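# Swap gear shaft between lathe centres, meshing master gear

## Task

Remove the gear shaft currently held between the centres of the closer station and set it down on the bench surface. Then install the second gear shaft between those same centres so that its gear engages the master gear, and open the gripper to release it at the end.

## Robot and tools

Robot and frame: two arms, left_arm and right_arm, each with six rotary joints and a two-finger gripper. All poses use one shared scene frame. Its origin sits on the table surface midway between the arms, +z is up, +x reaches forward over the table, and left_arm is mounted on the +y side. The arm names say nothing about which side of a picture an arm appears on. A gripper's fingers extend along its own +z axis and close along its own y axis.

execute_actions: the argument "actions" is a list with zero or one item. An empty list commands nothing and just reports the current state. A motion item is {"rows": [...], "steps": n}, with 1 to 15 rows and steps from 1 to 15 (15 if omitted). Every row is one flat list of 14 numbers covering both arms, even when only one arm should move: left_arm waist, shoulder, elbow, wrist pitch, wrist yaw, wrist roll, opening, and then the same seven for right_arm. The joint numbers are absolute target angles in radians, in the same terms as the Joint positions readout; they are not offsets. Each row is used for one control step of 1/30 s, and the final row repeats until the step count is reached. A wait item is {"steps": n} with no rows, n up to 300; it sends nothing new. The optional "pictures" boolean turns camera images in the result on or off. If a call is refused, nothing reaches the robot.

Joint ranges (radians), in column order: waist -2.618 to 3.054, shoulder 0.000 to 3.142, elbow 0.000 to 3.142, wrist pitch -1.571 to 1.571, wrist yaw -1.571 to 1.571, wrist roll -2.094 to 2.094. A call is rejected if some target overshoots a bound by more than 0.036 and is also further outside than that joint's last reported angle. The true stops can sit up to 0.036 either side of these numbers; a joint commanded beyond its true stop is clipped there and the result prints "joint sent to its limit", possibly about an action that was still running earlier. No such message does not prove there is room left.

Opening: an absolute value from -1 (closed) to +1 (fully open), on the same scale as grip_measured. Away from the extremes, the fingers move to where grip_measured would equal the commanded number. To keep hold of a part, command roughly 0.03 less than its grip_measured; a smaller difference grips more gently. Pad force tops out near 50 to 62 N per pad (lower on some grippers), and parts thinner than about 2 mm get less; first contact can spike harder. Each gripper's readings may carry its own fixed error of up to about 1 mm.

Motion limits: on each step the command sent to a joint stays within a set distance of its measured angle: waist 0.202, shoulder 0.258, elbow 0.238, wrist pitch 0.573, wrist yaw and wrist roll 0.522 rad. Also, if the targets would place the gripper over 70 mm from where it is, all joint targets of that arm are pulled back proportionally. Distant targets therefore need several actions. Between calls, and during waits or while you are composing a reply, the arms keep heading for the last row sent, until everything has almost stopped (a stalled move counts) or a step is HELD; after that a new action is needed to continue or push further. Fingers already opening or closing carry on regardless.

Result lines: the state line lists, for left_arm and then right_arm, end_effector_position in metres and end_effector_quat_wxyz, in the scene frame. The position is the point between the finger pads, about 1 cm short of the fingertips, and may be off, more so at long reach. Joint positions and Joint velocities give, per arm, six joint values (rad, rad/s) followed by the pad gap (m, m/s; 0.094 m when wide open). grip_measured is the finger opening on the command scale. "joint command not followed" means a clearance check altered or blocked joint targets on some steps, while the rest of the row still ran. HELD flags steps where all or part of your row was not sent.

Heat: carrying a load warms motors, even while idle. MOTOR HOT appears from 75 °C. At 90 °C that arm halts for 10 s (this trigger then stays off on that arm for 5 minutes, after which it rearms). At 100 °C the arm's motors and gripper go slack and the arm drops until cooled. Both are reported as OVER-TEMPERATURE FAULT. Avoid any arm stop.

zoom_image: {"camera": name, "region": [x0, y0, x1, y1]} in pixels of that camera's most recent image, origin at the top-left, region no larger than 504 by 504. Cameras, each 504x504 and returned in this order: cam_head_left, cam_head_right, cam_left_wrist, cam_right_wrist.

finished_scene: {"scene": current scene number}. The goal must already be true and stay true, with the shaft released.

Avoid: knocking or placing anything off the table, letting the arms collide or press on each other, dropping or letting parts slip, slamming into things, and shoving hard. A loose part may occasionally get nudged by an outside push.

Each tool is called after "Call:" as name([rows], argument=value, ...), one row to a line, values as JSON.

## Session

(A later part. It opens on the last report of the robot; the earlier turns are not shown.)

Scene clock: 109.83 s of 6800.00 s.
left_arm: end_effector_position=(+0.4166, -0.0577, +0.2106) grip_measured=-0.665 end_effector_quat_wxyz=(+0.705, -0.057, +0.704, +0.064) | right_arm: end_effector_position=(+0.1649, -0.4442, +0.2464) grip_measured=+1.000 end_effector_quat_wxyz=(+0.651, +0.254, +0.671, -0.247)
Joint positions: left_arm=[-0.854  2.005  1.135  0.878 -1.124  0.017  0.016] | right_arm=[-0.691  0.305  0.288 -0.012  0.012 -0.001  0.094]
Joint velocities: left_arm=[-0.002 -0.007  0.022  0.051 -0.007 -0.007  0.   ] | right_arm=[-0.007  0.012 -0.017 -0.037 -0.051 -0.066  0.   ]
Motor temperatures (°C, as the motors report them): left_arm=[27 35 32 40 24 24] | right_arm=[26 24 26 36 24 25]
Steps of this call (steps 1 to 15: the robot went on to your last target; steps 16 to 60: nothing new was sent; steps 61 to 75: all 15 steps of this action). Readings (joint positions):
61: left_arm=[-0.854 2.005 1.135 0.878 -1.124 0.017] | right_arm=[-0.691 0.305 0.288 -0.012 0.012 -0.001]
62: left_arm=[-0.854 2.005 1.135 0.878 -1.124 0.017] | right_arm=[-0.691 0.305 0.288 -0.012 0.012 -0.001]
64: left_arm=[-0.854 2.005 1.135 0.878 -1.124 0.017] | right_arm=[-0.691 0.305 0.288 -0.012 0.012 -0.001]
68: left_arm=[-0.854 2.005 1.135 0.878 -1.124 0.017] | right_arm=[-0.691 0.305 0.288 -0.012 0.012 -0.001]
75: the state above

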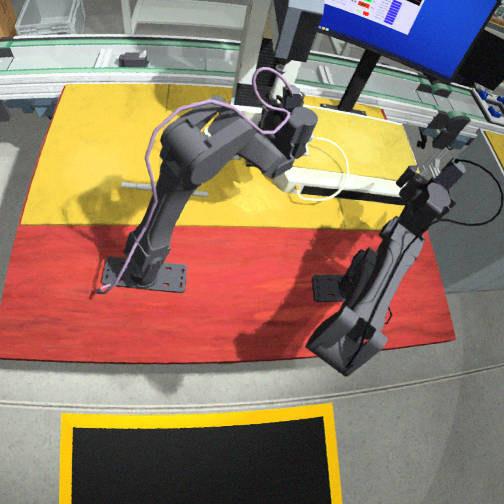

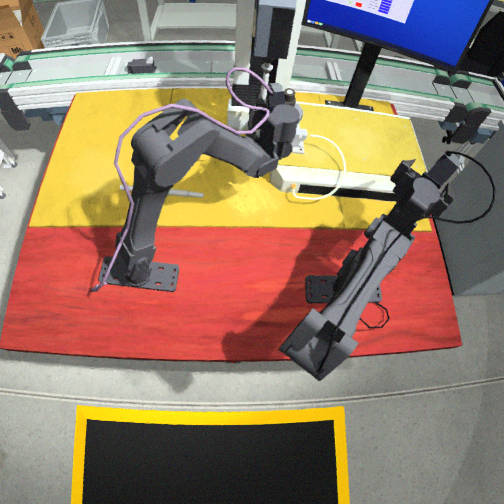

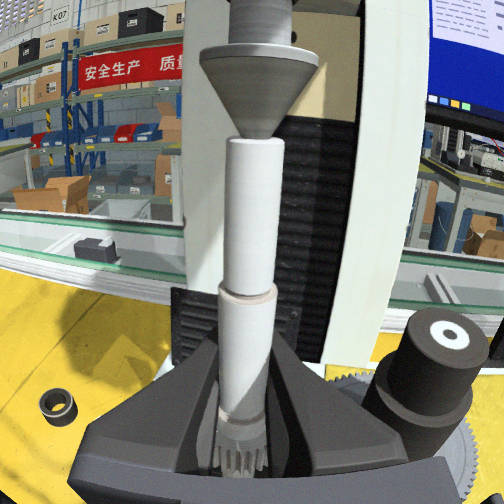

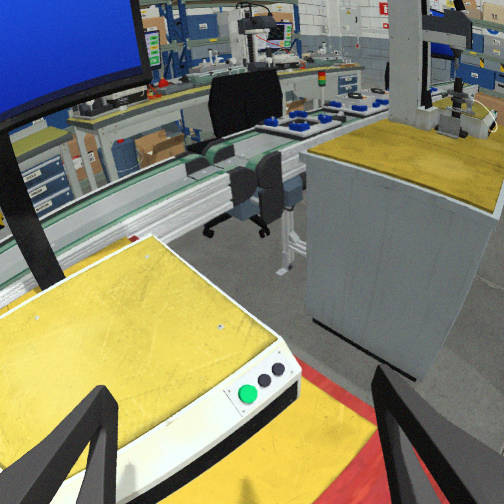

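Call:
execute_actions([
  {"rows":[[-0.854,2.005,1.14,0.89,-1.12,0,-0.72,-0.73,1.26,0.79,-0.25,0,0,-1]]},
], pictures=false)

Call:
execute_actions([
  {"rows":[[-0.854,2.005,1.14,0.89,-1.12,0,-0.72,-0.73,1.35,0.78,-0.19,0,0,-1]]},
])

Call:
execute_actions([
  {"rows":[[-0.854,2.005,1.14,0.89,-1.12,0,-0.72,-0.7,1.44,0.78,-0.13,-0.06,0,-1]]},
])

Scene clock: 115.47 s of 6800.00 s.
left_arm: end_effector_position=(+0.4167, -0.0581, +0.2039) grip_measured=-0.665 end_effector_quat_wxyz=(+0.702, -0.056, +0.707, +0.066) | right_arm: end_effector_position=(+0.2397, -0.5229, +0.1328) grip_measured=-0.982 end_effector_quat_wxyz=(+0.366, +0.335, +0.856, -0.148)
Joint positions: left_arm=[-0.855  2.015  1.134  0.865 -1.127  0.001  0.016] | right_arm=[-0.721  1.295  0.779 -0.243  0.01  -0.001  0.001]
Joint velocities: left_arm=[-0.002  0.012 -0.007  0.007 -0.022 -0.022 -0.   ] | right_arm=[-0.012  0.017 -0.134 -0.432 -0.007  0.007 -0.001]
Motor temperatures (°C, as the motors report them): left_arm=[27 38 32 42 24 24] | right_arm=[26 24 27 35 24 25]
Steps of this call (steps 1 to 15: the robot went on to your last target; steps 16 to 90: nothing new was sent; then 2.13 s passed at rest; steps 91 to 105: all 15 steps of this action). Readings (joint positions):
91: left_arm=[-0.854 2.008 1.134 0.870 -1.125 0.016] | right_arm=[-0.696 0.341 0.322 -0.058 0.010 -0.001]
92: left_arm=[-0.854 2.010 1.134 0.865 -1.125 0.012] | right_arm=[-0.706 0.428 0.388 -0.110 0.010 -0.001]
94: left_arm=[-0.855 2.015 1.134 0.865 -1.127 0.002] | right_arm=[-0.718 0.621 0.539 -0.168 0.010 -0.001]
98: left_arm=[-0.855 2.015 1.134 0.865 -1.127 0.001] | right_arm=[-0.721 0.976 0.783 -0.169 0.010 -0.001]
105: the state above

Scene clock: 115.97 s of 6800.00 s.
left_arm: end_effector_position=(+0.4167, -0.0581, +0.2039) grip_measured=-0.665 end_effector_quat_wxyz=(+0.702, -0.056, +0.707, +0.066) | right_arm: end_effector_position=(+0.2430, -0.5260, +0.1167) grip_measured=-0.982 end_effector_quat_wxyz=(+0.353, +0.337, +0.861, -0.142)
Joint positions: left_arm=[-0.855  2.015  1.134  0.865 -1.127  0.001  0.016] | right_arm=[-0.721  1.351  0.776 -0.215  0.01  -0.001  0.001]
Joint velocities: left_arm=[-0.017  0.002  0.012  0.051 -0.066  0.051 -0.001] | right_arm=[-0.007 -0.002 -0.007 -0.007 -0.037  0.081  0.   ]
Motor temperatures (°C, as the motors report them): left_arm=[27 37 32 42 24 24] | right_arm=[26 24 27 35 24 25]
Steps of this call (steps 1 to 15: all 15 steps of this action). Readings (joint positions):
1: left_arm=[-0.855 2.015 1.134 0.865 -1.127 0.001] | right_arm=[-0.721 1.301 0.776 -0.248 0.010 -0.001]
2: left_arm=[-0.855 2.015 1.134 0.865 -1.127 0.001] | right_arm=[-0.721 1.312 0.776 -0.238 0.010 -0.001]
4: left_arm=[-0.855 2.015 1.134 0.865 -1.127 0.001] | right_arm=[-0.721 1.336 0.776 -0.227 0.010 -0.001]
8: left_arm=[-0.855 2.015 1.134 0.865 -1.127 0.001] | right_arm=[-0.721 1.351 0.776 -0.224 0.010 -0.001]
15: the state above

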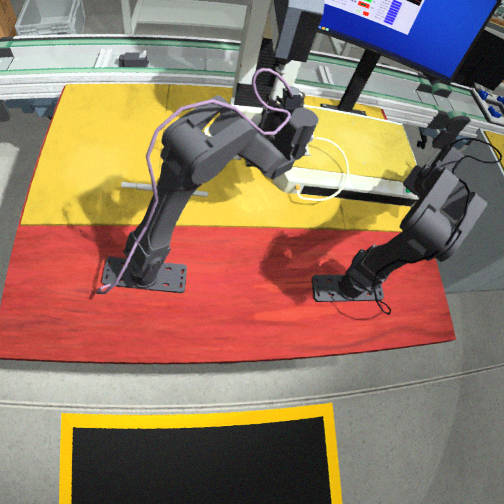

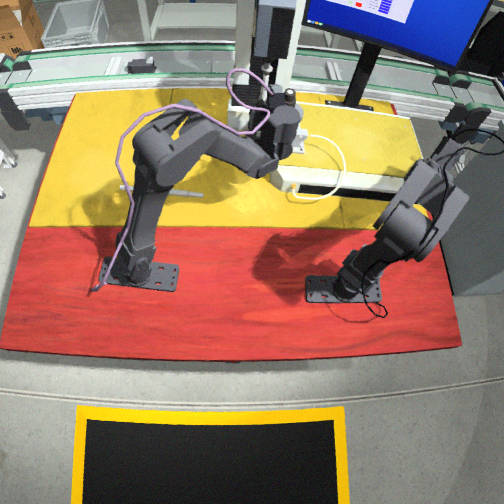

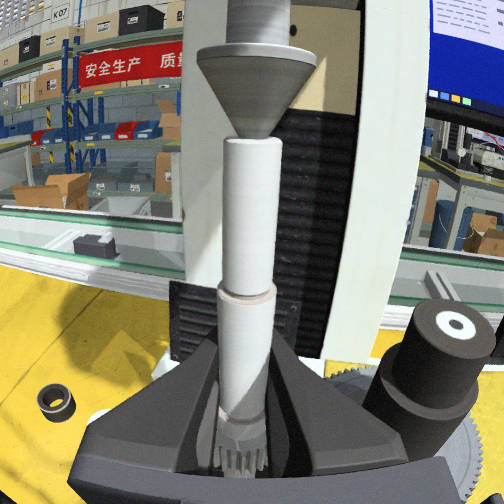

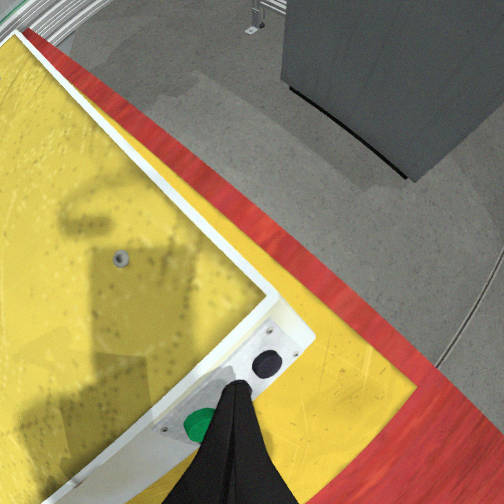

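Scene clock: 116.47 s of 6800.00 s.
left_arm: end_effector_position=(+0.4167, -0.0581, +0.2039) grip_measured=-0.665 end_effector_quat_wxyz=(+0.702, -0.056, +0.707, +0.066) | right_arm: end_effector_position=(+0.2534, -0.5269, +0.1076) grip_measured=-0.983 end_effector_quat_wxyz=(+0.356, +0.330, +0.864, -0.132)
Joint positions: left_arm=[-0.855  2.015  1.134  0.865 -1.127  0.     0.016] | right_arm=[-0.714  1.4    0.776 -0.168 -0.012 -0.001  0.001]
Joint velocities: left_arm=[ 0.007 -0.002 -0.017  0.037  0.037  0.037 -0.001] | right_arm=[ 0.002 -0.012  0.002 -0.051 -0.007 -0.066 -0.   ]
Motor temperatures (°C, as the motors report them): left_arm=[27 37 32 42 24 24] | right_arm=[26 24 26 35 24 25]
Steps of this call (steps 1 to 15: all 15 steps of this action). Readings (joint positions):
1: left_arm=[-0.855 2.015 1.134 0.865 -1.127 0.001] | right_arm=[-0.720 1.360 0.776 -0.206 0.002 -0.001]
2: left_arm=[-0.855 2.015 1.134 0.865 -1.127 0.001] | right_arm=[-0.718 1.379 0.776 -0.186 -0.007 -0.001]
4: left_arm=[-0.855 2.015 1.134 0.865 -1.127 0.000] | right_arm=[-0.714 1.400 0.776 -0.169 -0.012 -0.001]
8: left_arm=[-0.855 2.015 1.134 0.865 -1.127 0.000] | right_arm=[-0.714 1.400 0.776 -0.168 -0.012 -0.001]
15: the state above

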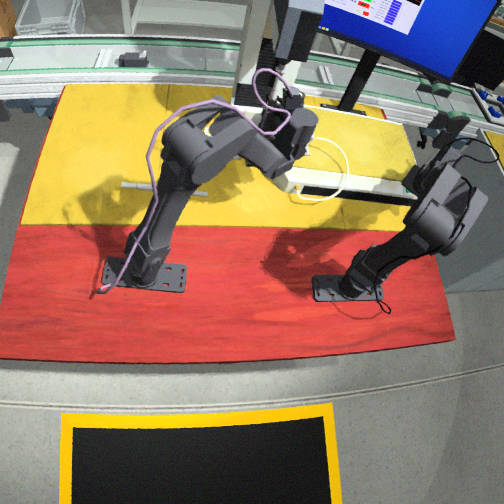

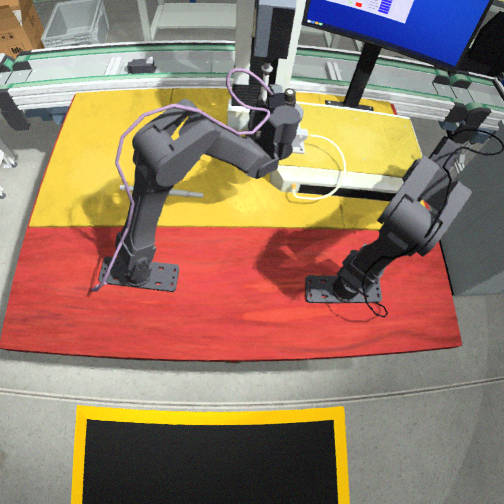

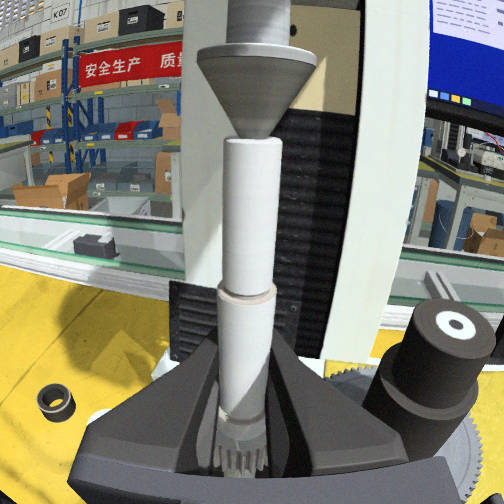

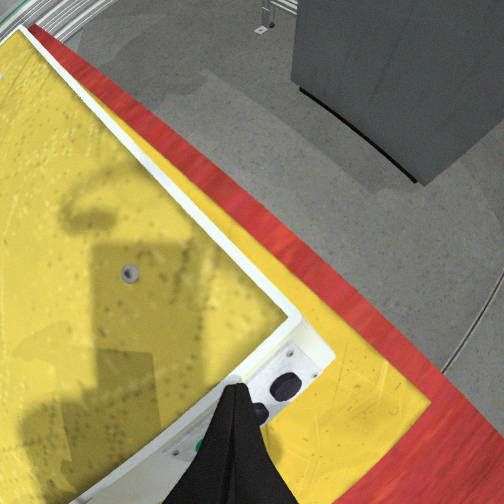

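Call:
execute_actions([
  {"rows":[[-0.885,2.12,1.31,0.83,-1.37,0,-0.76,-0.73,1.0,0.7,-0.3,0,0,1]]},
], pictures=false)

Call:
execute_actions([
  {"rows":[[-0.885,1.95,1.4,0.98,-1.36,0,-0.76,-0.73,0.3,0.3,0,0,0,1]]},
])

Scene clock: 121.90 s of 6800.00 s.
left_arm: end_effector_position=(+0.4163, -0.0559, +0.2072) grip_measured=-0.667 end_effector_quat_wxyz=(+0.695, -0.123, +0.696, +0.130) | right_arm: end_effector_position=(+0.2157, -0.4966, +0.1896) grip_measured=+1.000 end_effector_quat_wxyz=(+0.443, +0.317, +0.821, -0.169)
Joint positions: left_arm=[-0.879  2.105  1.281  0.83  -1.338  0.015  0.016] | right_arm=[-0.721  0.994  0.701 -0.289 -0.008 -0.001  0.094]
Joint velocities: left_arm=[-0.002  0.002 -0.012  0.051 -0.022 -0.007 -0.001] | right_arm=[ 0.002 -0.007 -0.002  0.007 -0.051 -0.037  0.   ]
Motor temperatures (°C, as the motors report them): left_arm=[27 36 32 41 24 24] | right_arm=[26 24 26 35 24 25]
Steps of this call (steps 1 to 15: the robot went on to your last target; steps 16 to 90: nothing new was sent; then 1.93 s passed at rest; steps 91 to 105: all 15 steps of this action). Readings (joint positions):
91: left_arm=[-0.861 2.031 1.157 0.857 -1.160 0.001] | right_arm=[-0.716 1.370 0.767 -0.177 -0.008 -0.001]
92: left_arm=[-0.869 2.056 1.199 0.849 -1.221 0.003] | right_arm=[-0.718 1.307 0.740 -0.204 -0.008 -0.001]
94: left_arm=[-0.876 2.091 1.256 0.843 -1.299 0.004] | right_arm=[-0.720 1.146 0.703 -0.261 -0.008 -0.001]
98: left_arm=[-0.879 2.104 1.278 0.832 -1.334 0.015] | right_arm=[-0.721 0.988 0.701 -0.265 -0.008 -0.001]
105: the state above

Scene clock: 122.40 s of 6800.00 s.
left_arm: end_effector_position=(+0.4162, -0.0559, +0.2101) grip_measured=-0.667 end_effector_quat_wxyz=(+0.695, -0.121, +0.696, +0.130) | right_arm: end_effector_position=(+0.1623, -0.4476, +0.2426) grip_measured=+1.000 end_effector_quat_wxyz=(+0.645, +0.259, +0.675, -0.248)
Joint positions: left_arm=[-0.879  2.098  1.283  0.817 -1.336  0.015  0.016] | right_arm=[-0.721  0.309  0.289 -0.026 -0.008 -0.001  0.094]
Joint velocities: left_arm=[-0.012  0.002 -0.012 -0.051 -0.051 -0.037 -0.001] | right_arm=[-0.002  0.002  0.002  0.051 -0.139 -0.007  0.   ]
Motor temperatures (°C, as the motors report them): left_arm=[27 37 32 41 24 24] | right_arm=[26 24 26 35 24 25]
Steps of this call (steps 1 to 15: all 15 steps of this action). Readings (joint positions):
1: left_arm=[-0.879 2.101 1.283 0.828 -1.338 0.016] | right_arm=[-0.721 0.962 0.659 -0.230 -0.008 -0.001]
2: left_arm=[-0.879 2.099 1.283 0.823 -1.337 0.016] | right_arm=[-0.721 0.888 0.585 -0.169 -0.008 -0.001]
4: left_arm=[-0.879 2.098 1.283 0.820 -1.337 0.016] | right_arm=[-0.721 0.698 0.430 -0.108 -0.008 -0.001]
8: left_arm=[-0.879 2.098 1.283 0.818 -1.337 0.016] | right_arm=[-0.721 0.372 0.289 -0.098 -0.008 -0.001]
15: the state above

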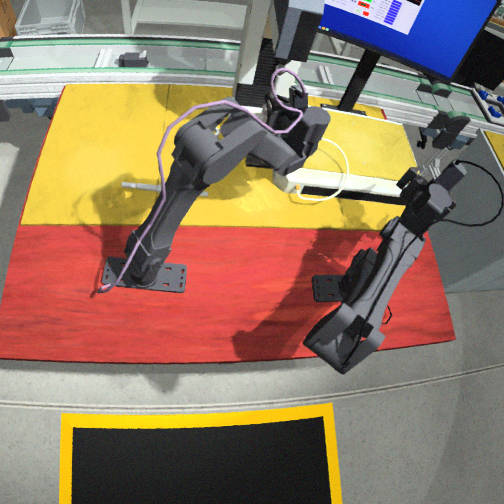

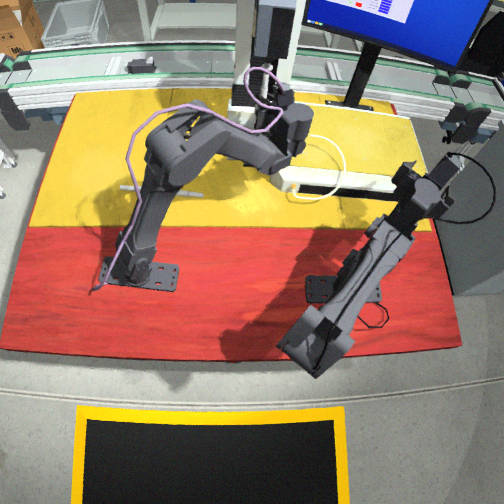

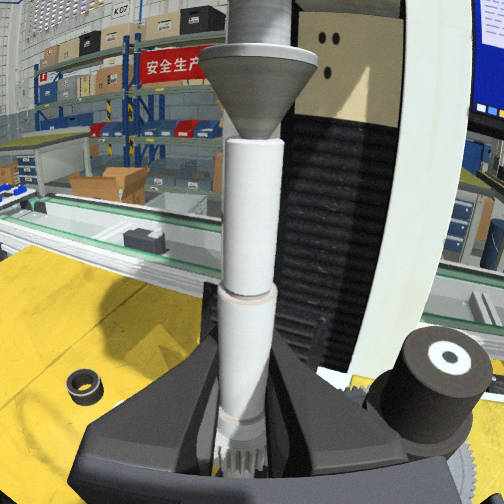

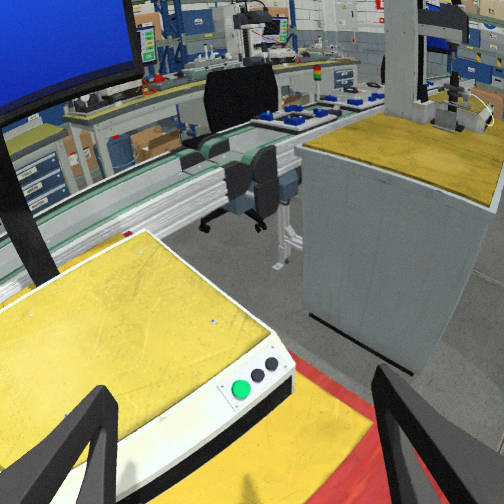

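Call:
execute_actions([
  {"rows":[[-0.879,1.99,1.325,0.95,-1.336,0.015,-0.76,-0.73,0.3,0.3,0,0,0,1]],"steps":8},
], pictures=false)

Call:
execute_actions([
  {"rows":[[-0.879,2.02,1.33,1.06,-1.336,0.015,-0.76,-0.73,0.3,0.3,0,0,0,1]],"steps":8},
], pictures=false)

Call:
execute_actions([
  {"rows":[[-0.879,2.02,1.38,0.95,-1.336,0.015,-0.76,-0.73,0.3,0.3,0,0,0,1]],"steps":8},
], pictures=false)

Scene clock: 130.13 s of 6800.00 s.
left_arm: end_effector_position=(+0.4161, -0.0558, +0.2121) grip_measured=-0.667 end_effector_quat_wxyz=(+0.696, -0.121, +0.696, +0.130) | right_arm: end_effector_position=(+0.1623, -0.4476, +0.2435) grip_measured=+1.000 end_effector_quat_wxyz=(+0.646, +0.259, +0.674, -0.249)
Joint positions: left_arm=[-0.879  2.093  1.283  0.816 -1.335  0.02   0.016] | right_arm=[-0.721  0.309  0.289 -0.023 -0.008 -0.001  0.094]
Joint velocities: left_arm=[-0.012  0.002 -0.007  0.007 -0.081  0.022  0.001] | right_arm=[-0.002  0.007  0.032 -0.022 -0.022 -0.066  0.   ]
Motor temperatures (°C, as the motors report them): left_arm=[27 41 33 41 24 24] | right_arm=[26 24 27 36 24 25]
Steps of this call (steps 1 to 15: the robot went on to your last target; steps 16 to 90: nothing new was sent; then 4.47 s passed at rest; steps 91 to 98: all 8 steps of this action). Readings (joint positions):
91: left_arm=[-0.879 2.096 1.283 0.816 -1.335 0.015] | right_arm=[-0.721 0.309 0.289 -0.023 -0.008 -0.001]
92: left_arm=[-0.879 2.095 1.283 0.816 -1.335 0.015] | right_arm=[-0.721 0.309 0.289 -0.023 -0.008 -0.001]
94: left_arm=[-0.879 2.094 1.283 0.816 -1.335 0.017] | right_arm=[-0.721 0.309 0.289 -0.023 -0.008 -0.001]
98: the state above

Scene clock: 130.40 s of 6800.00 s.
left_arm: end_effector_position=(+0.4164, -0.0548, +0.2155) grip_measured=-0.667 end_effector_quat_wxyz=(+0.698, -0.122, +0.693, +0.131) | right_arm: end_effector_position=(+0.1623, -0.4476, +0.2436) grip_measured=+1.000 end_effector_quat_wxyz=(+0.646, +0.259, +0.674, -0.249)
Joint positions: left_arm=[-0.878  2.093  1.283  0.846 -1.337  0.047  0.016] | right_arm=[-0.721  0.309  0.289 -0.022 -0.008 -0.001  0.094]
Joint velocities: left_arm=[-0.007 -0.007 -0.007 -0.037  0.037  0.066 -0.001] | right_arm=[-0.007  0.002  0.007 -0.066  0.051  0.037  0.   ]
Motor temperatures (°C, as the motors report them): left_arm=[27 41 33 42 24 24] | right_arm=[26 24 27 36 24 25]
Steps of this call (steps 1 to 8: all 8 steps of this action). Readings (joint positions):
1: left_arm=[-0.879 2.093 1.283 0.824 -1.335 0.022] | right_arm=[-0.721 0.309 0.289 -0.023 -0.008 -0.001]
2: left_arm=[-0.879 2.093 1.283 0.829 -1.337 0.028] | right_arm=[-0.721 0.309 0.289 -0.023 -0.008 -0.001]
4: left_arm=[-0.878 2.093 1.283 0.837 -1.337 0.038] | right_arm=[-0.721 0.309 0.289 -0.022 -0.008 -0.001]
8: the state above

Scene clock: 130.67 s of 6800.00 s.
left_arm: end_effector_position=(+0.4166, -0.0546, +0.2150) grip_measured=-0.667 end_effector_quat_wxyz=(+0.695, -0.121, +0.695, +0.137) | right_arm: end_effector_position=(+0.1623, -0.4476, +0.2436) grip_measured=+1.000 end_effector_quat_wxyz=(+0.646, +0.259, +0.674, -0.249)
Joint positions: left_arm=[-0.878  2.093  1.29   0.822 -1.342  0.04   0.016] | right_arm=[-0.721  0.309  0.289 -0.022 -0.008 -0.001  0.094]
Joint velocities: left_arm=[ 0.022  0.017  0.022 -0.051  0.037 -0.066 -0.   ] | right_arm=[-0.002 -0.007  0.007  0.037  0.007 -0.051  0.   ]
Motor temperatures (°C, as the motors report them): left_arm=[27 41 33 42 24 24] | right_arm=[26 24 27 36 24 25]
Steps of this call (steps 1 to 8: all 8 steps of this action). Readings (joint positions):
1: left_arm=[-0.878 2.093 1.284 0.840 -1.337 0.048] | right_arm=[-0.721 0.309 0.289 -0.022 -0.008 -0.001]
2: left_arm=[-0.878 2.093 1.286 0.834 -1.338 0.047] | right_arm=[-0.721 0.309 0.289 -0.022 -0.008 -0.001]
4: left_arm=[-0.878 2.093 1.289 0.827 -1.341 0.043] | right_arm=[-0.721 0.309 0.289 -0.022 -0.008 -0.001]
8: the state above

Call:
execute_actions([
  {"rows":[[-0.879,1.97,1.325,1.0,-1.34,0.05,-0.76,-0.73,0.3,0.3,0,0,0,1]],"steps":10},
], pictures=false)

Call:
execute_actions([
  {"rows":[[-0.879,2.0,1.325,1.1,-1.34,0.2,-0.76,-0.73,0.3,0.3,0,0,0,1]]},
])

Scene clock: 135.40 s of 6800.00 s.
left_arm: end_effector_position=(+0.4165, -0.0545, +0.2151) grip_measured=-0.667 end_effector_quat_wxyz=(+0.695, -0.120, +0.695, +0.138) | right_arm: end_effector_position=(+0.1623, -0.4476, +0.2436) grip_measured=+1.000 end_effector_quat_wxyz=(+0.646, +0.259, +0.674, -0.249)
Joint positions: left_arm=[-0.878  2.093  1.291  0.821 -1.343  0.045  0.016] | right_arm=[-0.721  0.309  0.289 -0.022 -0.008 -0.001  0.094]
Joint velocities: left_arm=[-0.007 -0.012  0.002 -0.022  0.051  0.022 -0.   ] | right_arm=[ 0.007  0.002 -0.032  0.037 -0.051  0.037  0.   ]
Motor temperatures (°C, as the motors report them): left_arm=[27 42 34 43 24 24] | right_arm=[26 24 27 36 24 25]
Steps of this call (steps 1 to 15: the robot went on to your last target; steps 16 to 90: nothing new was sent; then 1.40 s passed at rest; steps 91 to 100: all 10 steps of this action). Readings (joint positions):
91: left_arm=[-0.878 2.093 1.291 0.820 -1.343 0.041] | right_arm=[-0.721 0.309 0.289 -0.022 -0.008 -0.001]
92: left_arm=[-0.878 2.093 1.291 0.820 -1.343 0.043] | right_arm=[-0.721 0.309 0.289 -0.022 -0.008 -0.001]
94: left_arm=[-0.878 2.093 1.291 0.820 -1.343 0.043] | right_arm=[-0.721 0.309 0.289 -0.022 -0.008 -0.001]
98: left_arm=[-0.878 2.093 1.291 0.820 -1.343 0.045] | right_arm=[-0.721 0.309 0.289 -0.022 -0.008 -0.001]
100: the state above

Scene clock: 135.90 s of 6800.00 s.
left_arm: end_effector_position=(+0.4154, -0.0511, +0.2249) grip_measured=-0.667 end_effector_quat_wxyz=(+0.698, -0.106, +0.690, +0.162) | right_arm: end_effector_position=(+0.1623, -0.4476, +0.2436) grip_measured=+1.000 end_effector_quat_wxyz=(+0.646, +0.259, +0.674, -0.249)
Joint positions: left_arm=[-0.876  2.093  1.286  0.926 -1.354  0.191  0.016] | right_arm=[-0.721  0.309  0.289 -0.022 -0.008 -0.001  0.094]
Joint velocities: left_arm=[ 0.007  0.017 -0.032  0.022 -0.051 -0.051 -0.001] | right_arm=[ 0.012 -0.012  0.017  0.007 -0.11   0.007  0.   ]
Motor temperatures (°C, as the motors report them): left_arm=[27 42 34 43 24 24] | right_arm=[26 24 27 36 24 25]
Steps of this call (steps 1 to 15: all 15 steps of this action). Readings (joint positions):
1: left_arm=[-0.878 2.093 1.289 0.835 -1.343 0.064] | right_arm=[-0.721 0.309 0.289 -0.022 -0.008 -0.001]
2: left_arm=[-0.878 2.093 1.287 0.853 -1.344 0.087] | right_arm=[-0.721 0.309 0.289 -0.022 -0.008 -0.001]
4: left_arm=[-0.878 2.093 1.286 0.881 -1.347 0.123] | right_arm=[-0.721 0.309 0.289 -0.022 -0.008 -0.001]
8: left_arm=[-0.878 2.093 1.286 0.913 -1.350 0.165] | right_arm=[-0.721 0.309 0.289 -0.022 -0.008 -0.001]
15: the state above

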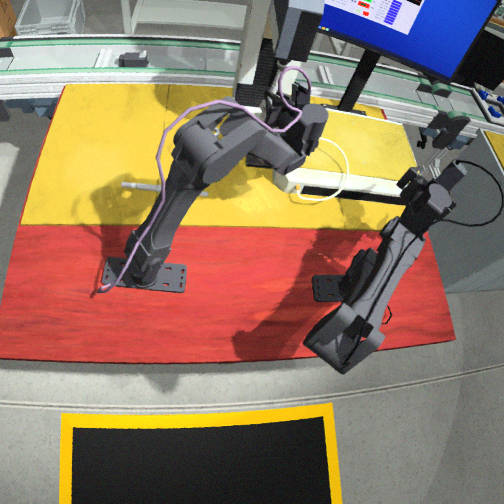

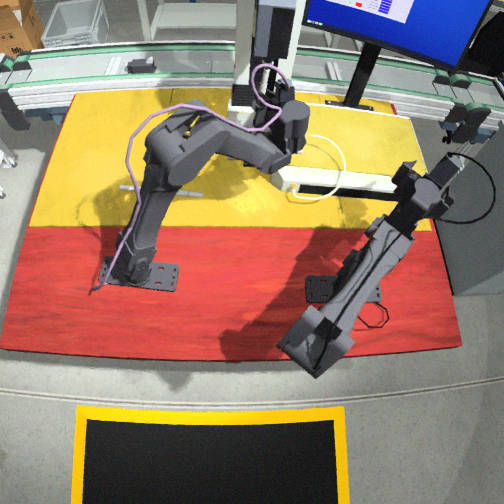

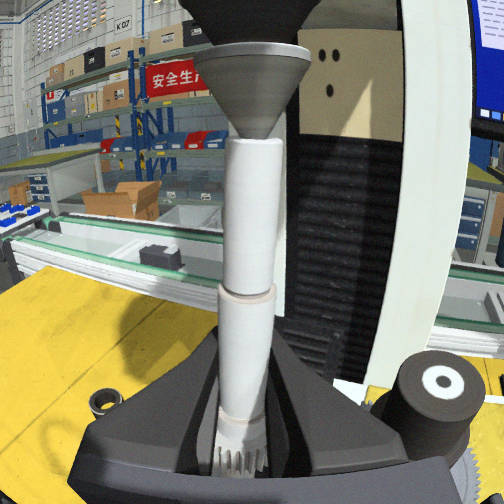

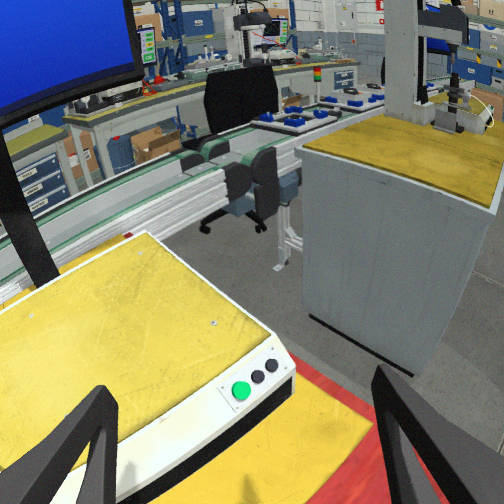

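Call:
execute_actions([
  {"rows":[[-0.879,2.03,1.305,0.97,-1.35,0.14,-0.76,-0.73,0.3,0.3,0,0,0,1]]},
], pictures=false)

Call:
execute_actions([
  {"rows":[[-0.879,2.095,1.265,0.8,-1.35,0.07,-0.76,-0.73,0.3,0.3,0,0,0,1]]},
])

Scene clock: 141.03 s of 6800.00 s.
left_arm: end_effector_position=(+0.4144, -0.0493, +0.2147) grip_measured=-0.667 end_effector_quat_wxyz=(+0.690, -0.099, +0.696, +0.171) | right_arm: end_effector_position=(+0.1623, -0.4476, +0.2436) grip_measured=+1.000 end_effector_quat_wxyz=(+0.646, +0.259, +0.674, -0.249)
Joint positions: left_arm=[-0.876  2.093  1.273  0.87  -1.359  0.15   0.016] | right_arm=[-0.721  0.309  0.289 -0.022 -0.008 -0.001  0.094]
Joint velocities: left_arm=[-0.002  0.012  0.002  0.037 -0.066  0.051  0.   ] | right_arm=[-0.002 -0.007 -0.017  0.007  0.007  0.007  0.   ]
Motor temperatures (°C, as the motors report them): left_arm=[27 44 34 45 24 24] | right_arm=[26 24 27 36 24 25]
Steps of this call (steps 1 to 15: the robot went on to your last target; steps 16 to 90: nothing new was sent; then 1.63 s passed at rest; steps 91 to 105: all 15 steps of this action). Readings (joint positions):
91: left_arm=[-0.876 2.093 1.285 0.917 -1.357 0.190] | right_arm=[-0.721 0.309 0.289 -0.022 -0.008 -0.001]
92: left_arm=[-0.876 2.093 1.283 0.908 -1.358 0.183] | right_arm=[-0.721 0.309 0.289 -0.022 -0.008 -0.001]
94: left_arm=[-0.876 2.093 1.278 0.892 -1.359 0.170] | right_arm=[-0.721 0.309 0.289 -0.022 -0.008 -0.001]
98: left_arm=[-0.876 2.093 1.273 0.875 -1.359 0.156] | right_arm=[-0.721 0.309 0.289 -0.022 -0.008 -0.001]
105: the state above

Scene clock: 141.53 s of 6800.00 s.
left_arm: end_effector_position=(+0.4154, -0.0525, +0.2082) grip_measured=-0.667 end_effector_quat_wxyz=(+0.691, -0.107, +0.699, +0.150) | right_arm: end_effector_position=(+0.1623, -0.4476, +0.2436) grip_measured=+1.000 end_effector_quat_wxyz=(+0.646, +0.259, +0.674, -0.249)
Joint positions: left_arm=[-0.877  2.096  1.271  0.827 -1.342  0.064  0.016] | right_arm=[-0.721  0.309  0.289 -0.022 -0.008 -0.001  0.094]
Joint velocities: left_arm=[-0.007 -0.017 -0.017 -0.11   0.007  0.066  0.001] | right_arm=[ 0.002 -0.012 -0.007  0.037 -0.022 -0.037  0.   ]
Motor temperatures (°C, as the motors report them): left_arm=[27 43 34 44 24 24] | right_arm=[26 24 27 36 24 25]
Steps of this call (steps 1 to 15: all 15 steps of this action). Readings (joint positions):
1: left_arm=[-0.876 2.096 1.271 0.856 -1.359 0.135] | right_arm=[-0.721 0.309 0.289 -0.022 -0.008 -0.001]
2: left_arm=[-0.876 2.096 1.271 0.849 -1.357 0.118] | right_arm=[-0.721 0.309 0.289 -0.022 -0.008 -0.001]
4: left_arm=[-0.877 2.096 1.271 0.839 -1.349 0.092] | right_arm=[-0.721 0.309 0.289 -0.022 -0.008 -0.001]
8: left_arm=[-0.877 2.096 1.271 0.830 -1.342 0.066] | right_arm=[-0.721 0.309 0.289 -0.022 -0.008 -0.001]
15: the state above

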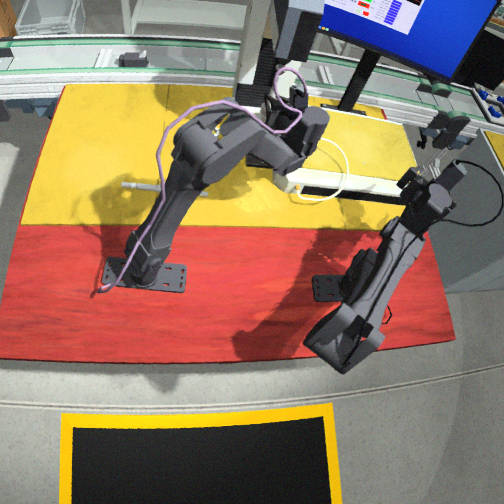

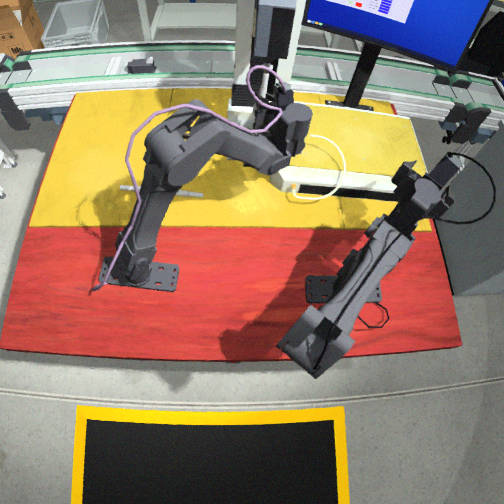

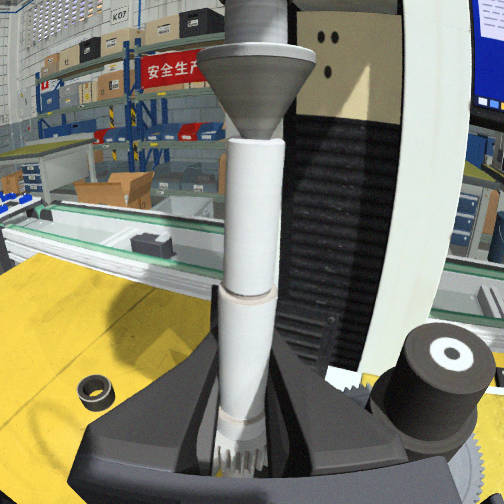

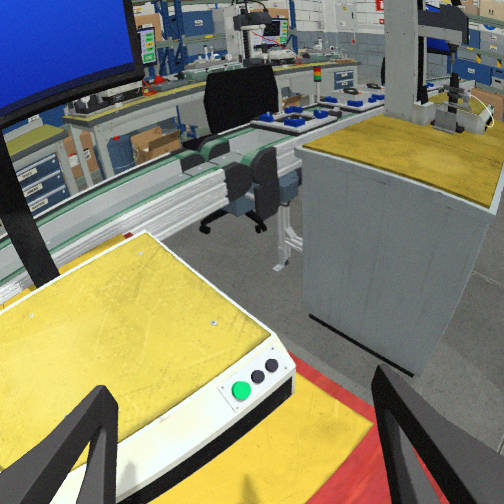

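Call:
execute_actions([
  {"rows":[[-0.885,2.04,1.29,0.95,-1.34,0.22,-0.76,0.75,0.2,0.1,0,0.3,0,1]]},
], pictures=false)

Call:
execute_actions([
  {"rows":[[-0.885,2.095,1.25,0.78,-1.34,0.11,-0.76,0.75,0.2,0.1,0,0.3,0,1]]},
])

Scene clock: 145.63 s of 6800.00 s.
left_arm: end_effector_position=(+0.4128, -0.0471, +0.2124) grip_measured=-0.667 end_effector_quat_wxyz=(+0.685, -0.089, +0.698, +0.189) | right_arm: end_effector_position=(+0.2207, -0.2339, +0.1692) grip_measured=+1.000 end_effector_quat_wxyz=(+0.656, -0.036, +0.754, +0.004)
Joint positions: left_arm=[-0.878  2.094  1.267  0.872 -1.372  0.188  0.016] | right_arm=[ 0.357  0.219  0.092 -0.02   0.279  0.     0.094]
Joint velocities: left_arm=[ 0.012 -0.002  0.007  0.007 -0.022  0.095  0.   ] | right_arm=[ 2.161  0.002  0.002 -0.022 -0.007 -0.037  0.   ]
Motor temperatures (°C, as the motors report them): left_arm=[27 41 33 43 24 24] | right_arm=[26 24 27 36 24 25]
Steps of this call (steps 1 to 15: the robot went on to your last target; steps 16 to 90: nothing new was sent; then 0.60 s passed at rest; steps 91 to 105: all 15 steps of this action). Readings (joint positions):
91: left_arm=[-0.877 2.094 1.271 0.839 -1.341 0.082] | right_arm=[-0.686 0.294 0.265 -0.001 0.047 -0.000]
92: left_arm=[-0.877 2.094 1.271 0.849 -1.344 0.101] | right_arm=[-0.616 0.259 0.223 0.016 0.102 0.000]
94: left_arm=[-0.877 2.094 1.271 0.859 -1.352 0.130] | right_arm=[-0.467 0.220 0.145 0.012 0.171 0.000]
98: left_arm=[-0.877 2.094 1.271 0.869 -1.361 0.162] | right_arm=[-0.168 0.219 0.092 -0.025 0.240 0.000]
105: the state above

Scene clock: 146.13 s of 6800.00 s.
left_arm: end_effector_position=(+0.4125, -0.0485, +0.2080) grip_measured=-0.667 end_effector_quat_wxyz=(+0.684, -0.092, +0.701, +0.180) | right_arm: end_effector_position=(+0.1883, -0.1421, +0.1694) grip_measured=+1.000 end_effector_quat_wxyz=(+0.643, -0.178, +0.734, +0.128)
Joint positions: left_arm=[-0.88   2.091  1.265  0.827 -1.366  0.127  0.016] | right_arm=[ 0.744  0.219  0.092 -0.02   0.286  0.     0.094]
Joint velocities: left_arm=[-0.002 -0.007 -0.017 -0.066 -0.007 -0.037  0.   ] | right_arm=[-0.002 -0.012 -0.007 -0.022 -0.022  0.022  0.   ]
Motor temperatures (°C, as the motors report them): left_arm=[27 41 33 43 24 24] | right_arm=[26 24 27 36 24 25]
Steps of this call (steps 1 to 15: all 15 steps of this action). Readings (joint positions):
1: left_arm=[-0.878 2.095 1.265 0.860 -1.372 0.174] | right_arm=[0.433 0.219 0.092 -0.020 0.281 0.000]
2: left_arm=[-0.878 2.095 1.265 0.851 -1.371 0.161] | right_arm=[0.508 0.219 0.092 -0.020 0.284 0.000]
4: left_arm=[-0.880 2.095 1.265 0.844 -1.370 0.146] | right_arm=[0.652 0.219 0.092 -0.020 0.286 0.000]
8: left_arm=[-0.880 2.093 1.265 0.833 -1.367 0.133] | right_arm=[0.744 0.219 0.092 -0.020 0.284 0.000]
15: the state above

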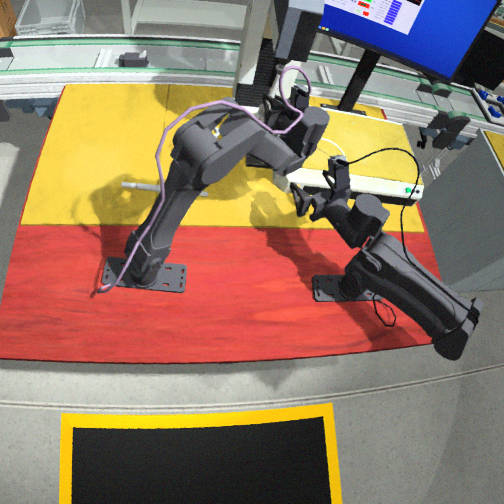

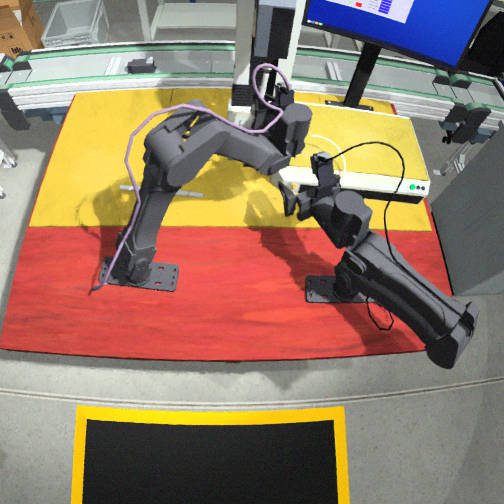

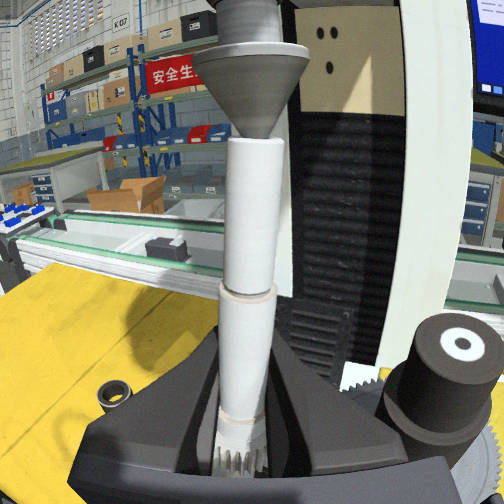

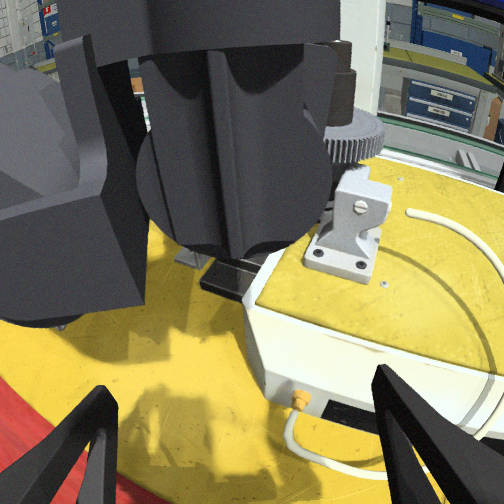

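Call:
execute_actions([
  {"rows":[[-0.85,1.95,1.11,0.8,-1.1,0.09,-0.76,0.55,0.2,0.1,0,0,0,1]]},
], pictures=false)

Call:
execute_actions([
  {"rows":[[-0.795,1.81,0.96,0.75,-0.8,0.03,-0.76,0.55,0.2,0.1,0,0,0,1]]},
])

Scene clock: 151.50 s of 6800.00 s.
left_arm: end_effector_position=(+0.4138, -0.0524, +0.1845) grip_measured=-0.667 end_effector_quat_wxyz=(+0.673, +0.020, +0.728, +0.130) | right_arm: end_effector_position=(+0.1911, -0.1421, +0.1684) grip_measured=+1.000 end_effector_quat_wxyz=(+0.633, -0.194, +0.732, +0.164)
Joint positions: left_arm=[-0.85   1.996  1.099  0.759 -1.109  0.095  0.016] | right_arm=[ 0.557  0.219  0.092 -0.02   0.022 -0.001  0.094]
Joint velocities: left_arm=[-0.017 -0.002 -0.017  0.022  0.051  0.007 -0.001] | right_arm=[ 0.002  0.007  0.017  0.022 -0.066 -0.022  0.   ]
Motor temperatures (°C, as the motors report them): left_arm=[27 39 32 41 24 24] | right_arm=[26 24 27 37 24 25]
Steps of this call (steps 1 to 15: the robot went on to your last target; steps 16 to 90: nothing new was sent; then 1.87 s passed at rest; steps 91 to 105: all 15 steps of this action). Readings (joint positions):
91: left_arm=[-0.876 2.070 1.239 0.825 -1.328 0.117] | right_arm=[0.711 0.219 0.092 -0.020 0.235 -0.001]
92: left_arm=[-0.870 2.038 1.191 0.817 -1.269 0.108] | right_arm=[0.650 0.219 0.092 -0.020 0.186 -0.001]
94: left_arm=[-0.858 2.004 1.124 0.783 -1.205 0.109] | right_arm=[0.572 0.219 0.092 -0.020 0.131 -0.001]
98: left_arm=[-0.850 2.002 1.099 0.760 -1.150 0.101] | right_arm=[0.557 0.219 0.092 -0.020 0.062 -0.001]
105: the state above

Scene clock: 152.00 s of 6800.00 s.
left_arm: end_effector_position=(+0.4106, -0.0511, +0.1873) grip_measured=-0.667 end_effector_quat_wxyz=(+0.661, +0.089, +0.744, +0.032) | right_arm: end_effector_position=(+0.1902, -0.1406, +0.1684) grip_measured=+1.000 end_effector_quat_wxyz=(+0.632, -0.197, +0.731, +0.168)
Joint positions: left_arm=[-0.791  1.842  0.96   0.703 -0.811  0.036  0.016] | right_arm=[ 0.557  0.219  0.092 -0.02   0.012 -0.001  0.094]
Joint velocities: left_arm=[-0.007 -0.007  0.007 -0.081  0.066 -0.037  0.   ] | right_arm=[-0.002  0.002  0.012 -0.066 -0.022 -0.022  0.   ]
Motor temperatures (°C, as the motors report them): left_arm=[27 39 32 41 24 24] | right_arm=[26 24 27 37 24 25]
Steps of this call (steps 1 to 15: all 15 steps of this action). Readings (joint positions):
1: left_arm=[-0.844 1.974 1.074 0.754 -1.057 0.087] | right_arm=[0.557 0.219 0.092 -0.020 0.020 -0.001]
2: left_arm=[-0.834 1.934 1.029 0.749 -0.988 0.075] | right_arm=[0.557 0.219 0.092 -0.020 0.018 -0.001]
4: left_arm=[-0.814 1.869 0.971 0.730 -0.923 0.060] | right_arm=[0.557 0.219 0.092 -0.020 0.016 -0.001]
8: left_arm=[-0.790 1.842 0.960 0.723 -0.865 0.045] | right_arm=[0.557 0.219 0.092 -0.020 0.013 -0.001]
15: the state above

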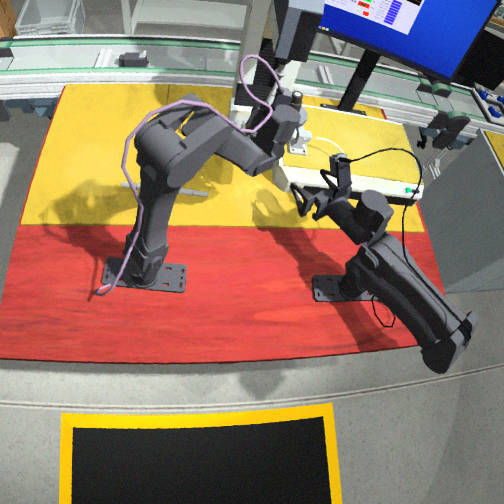

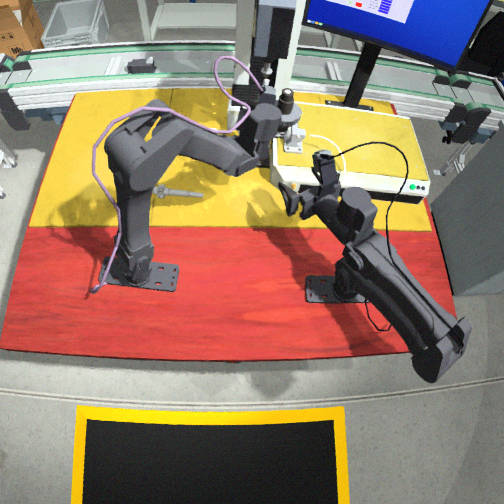

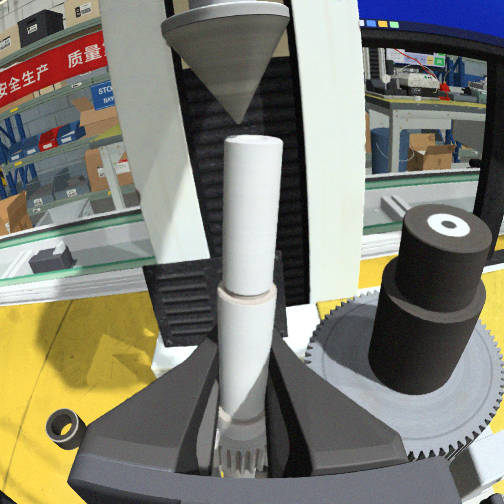

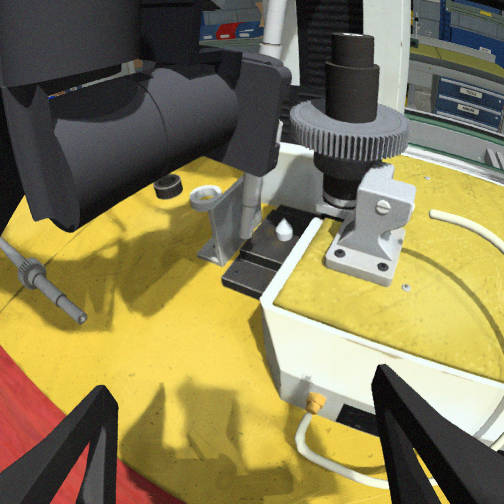

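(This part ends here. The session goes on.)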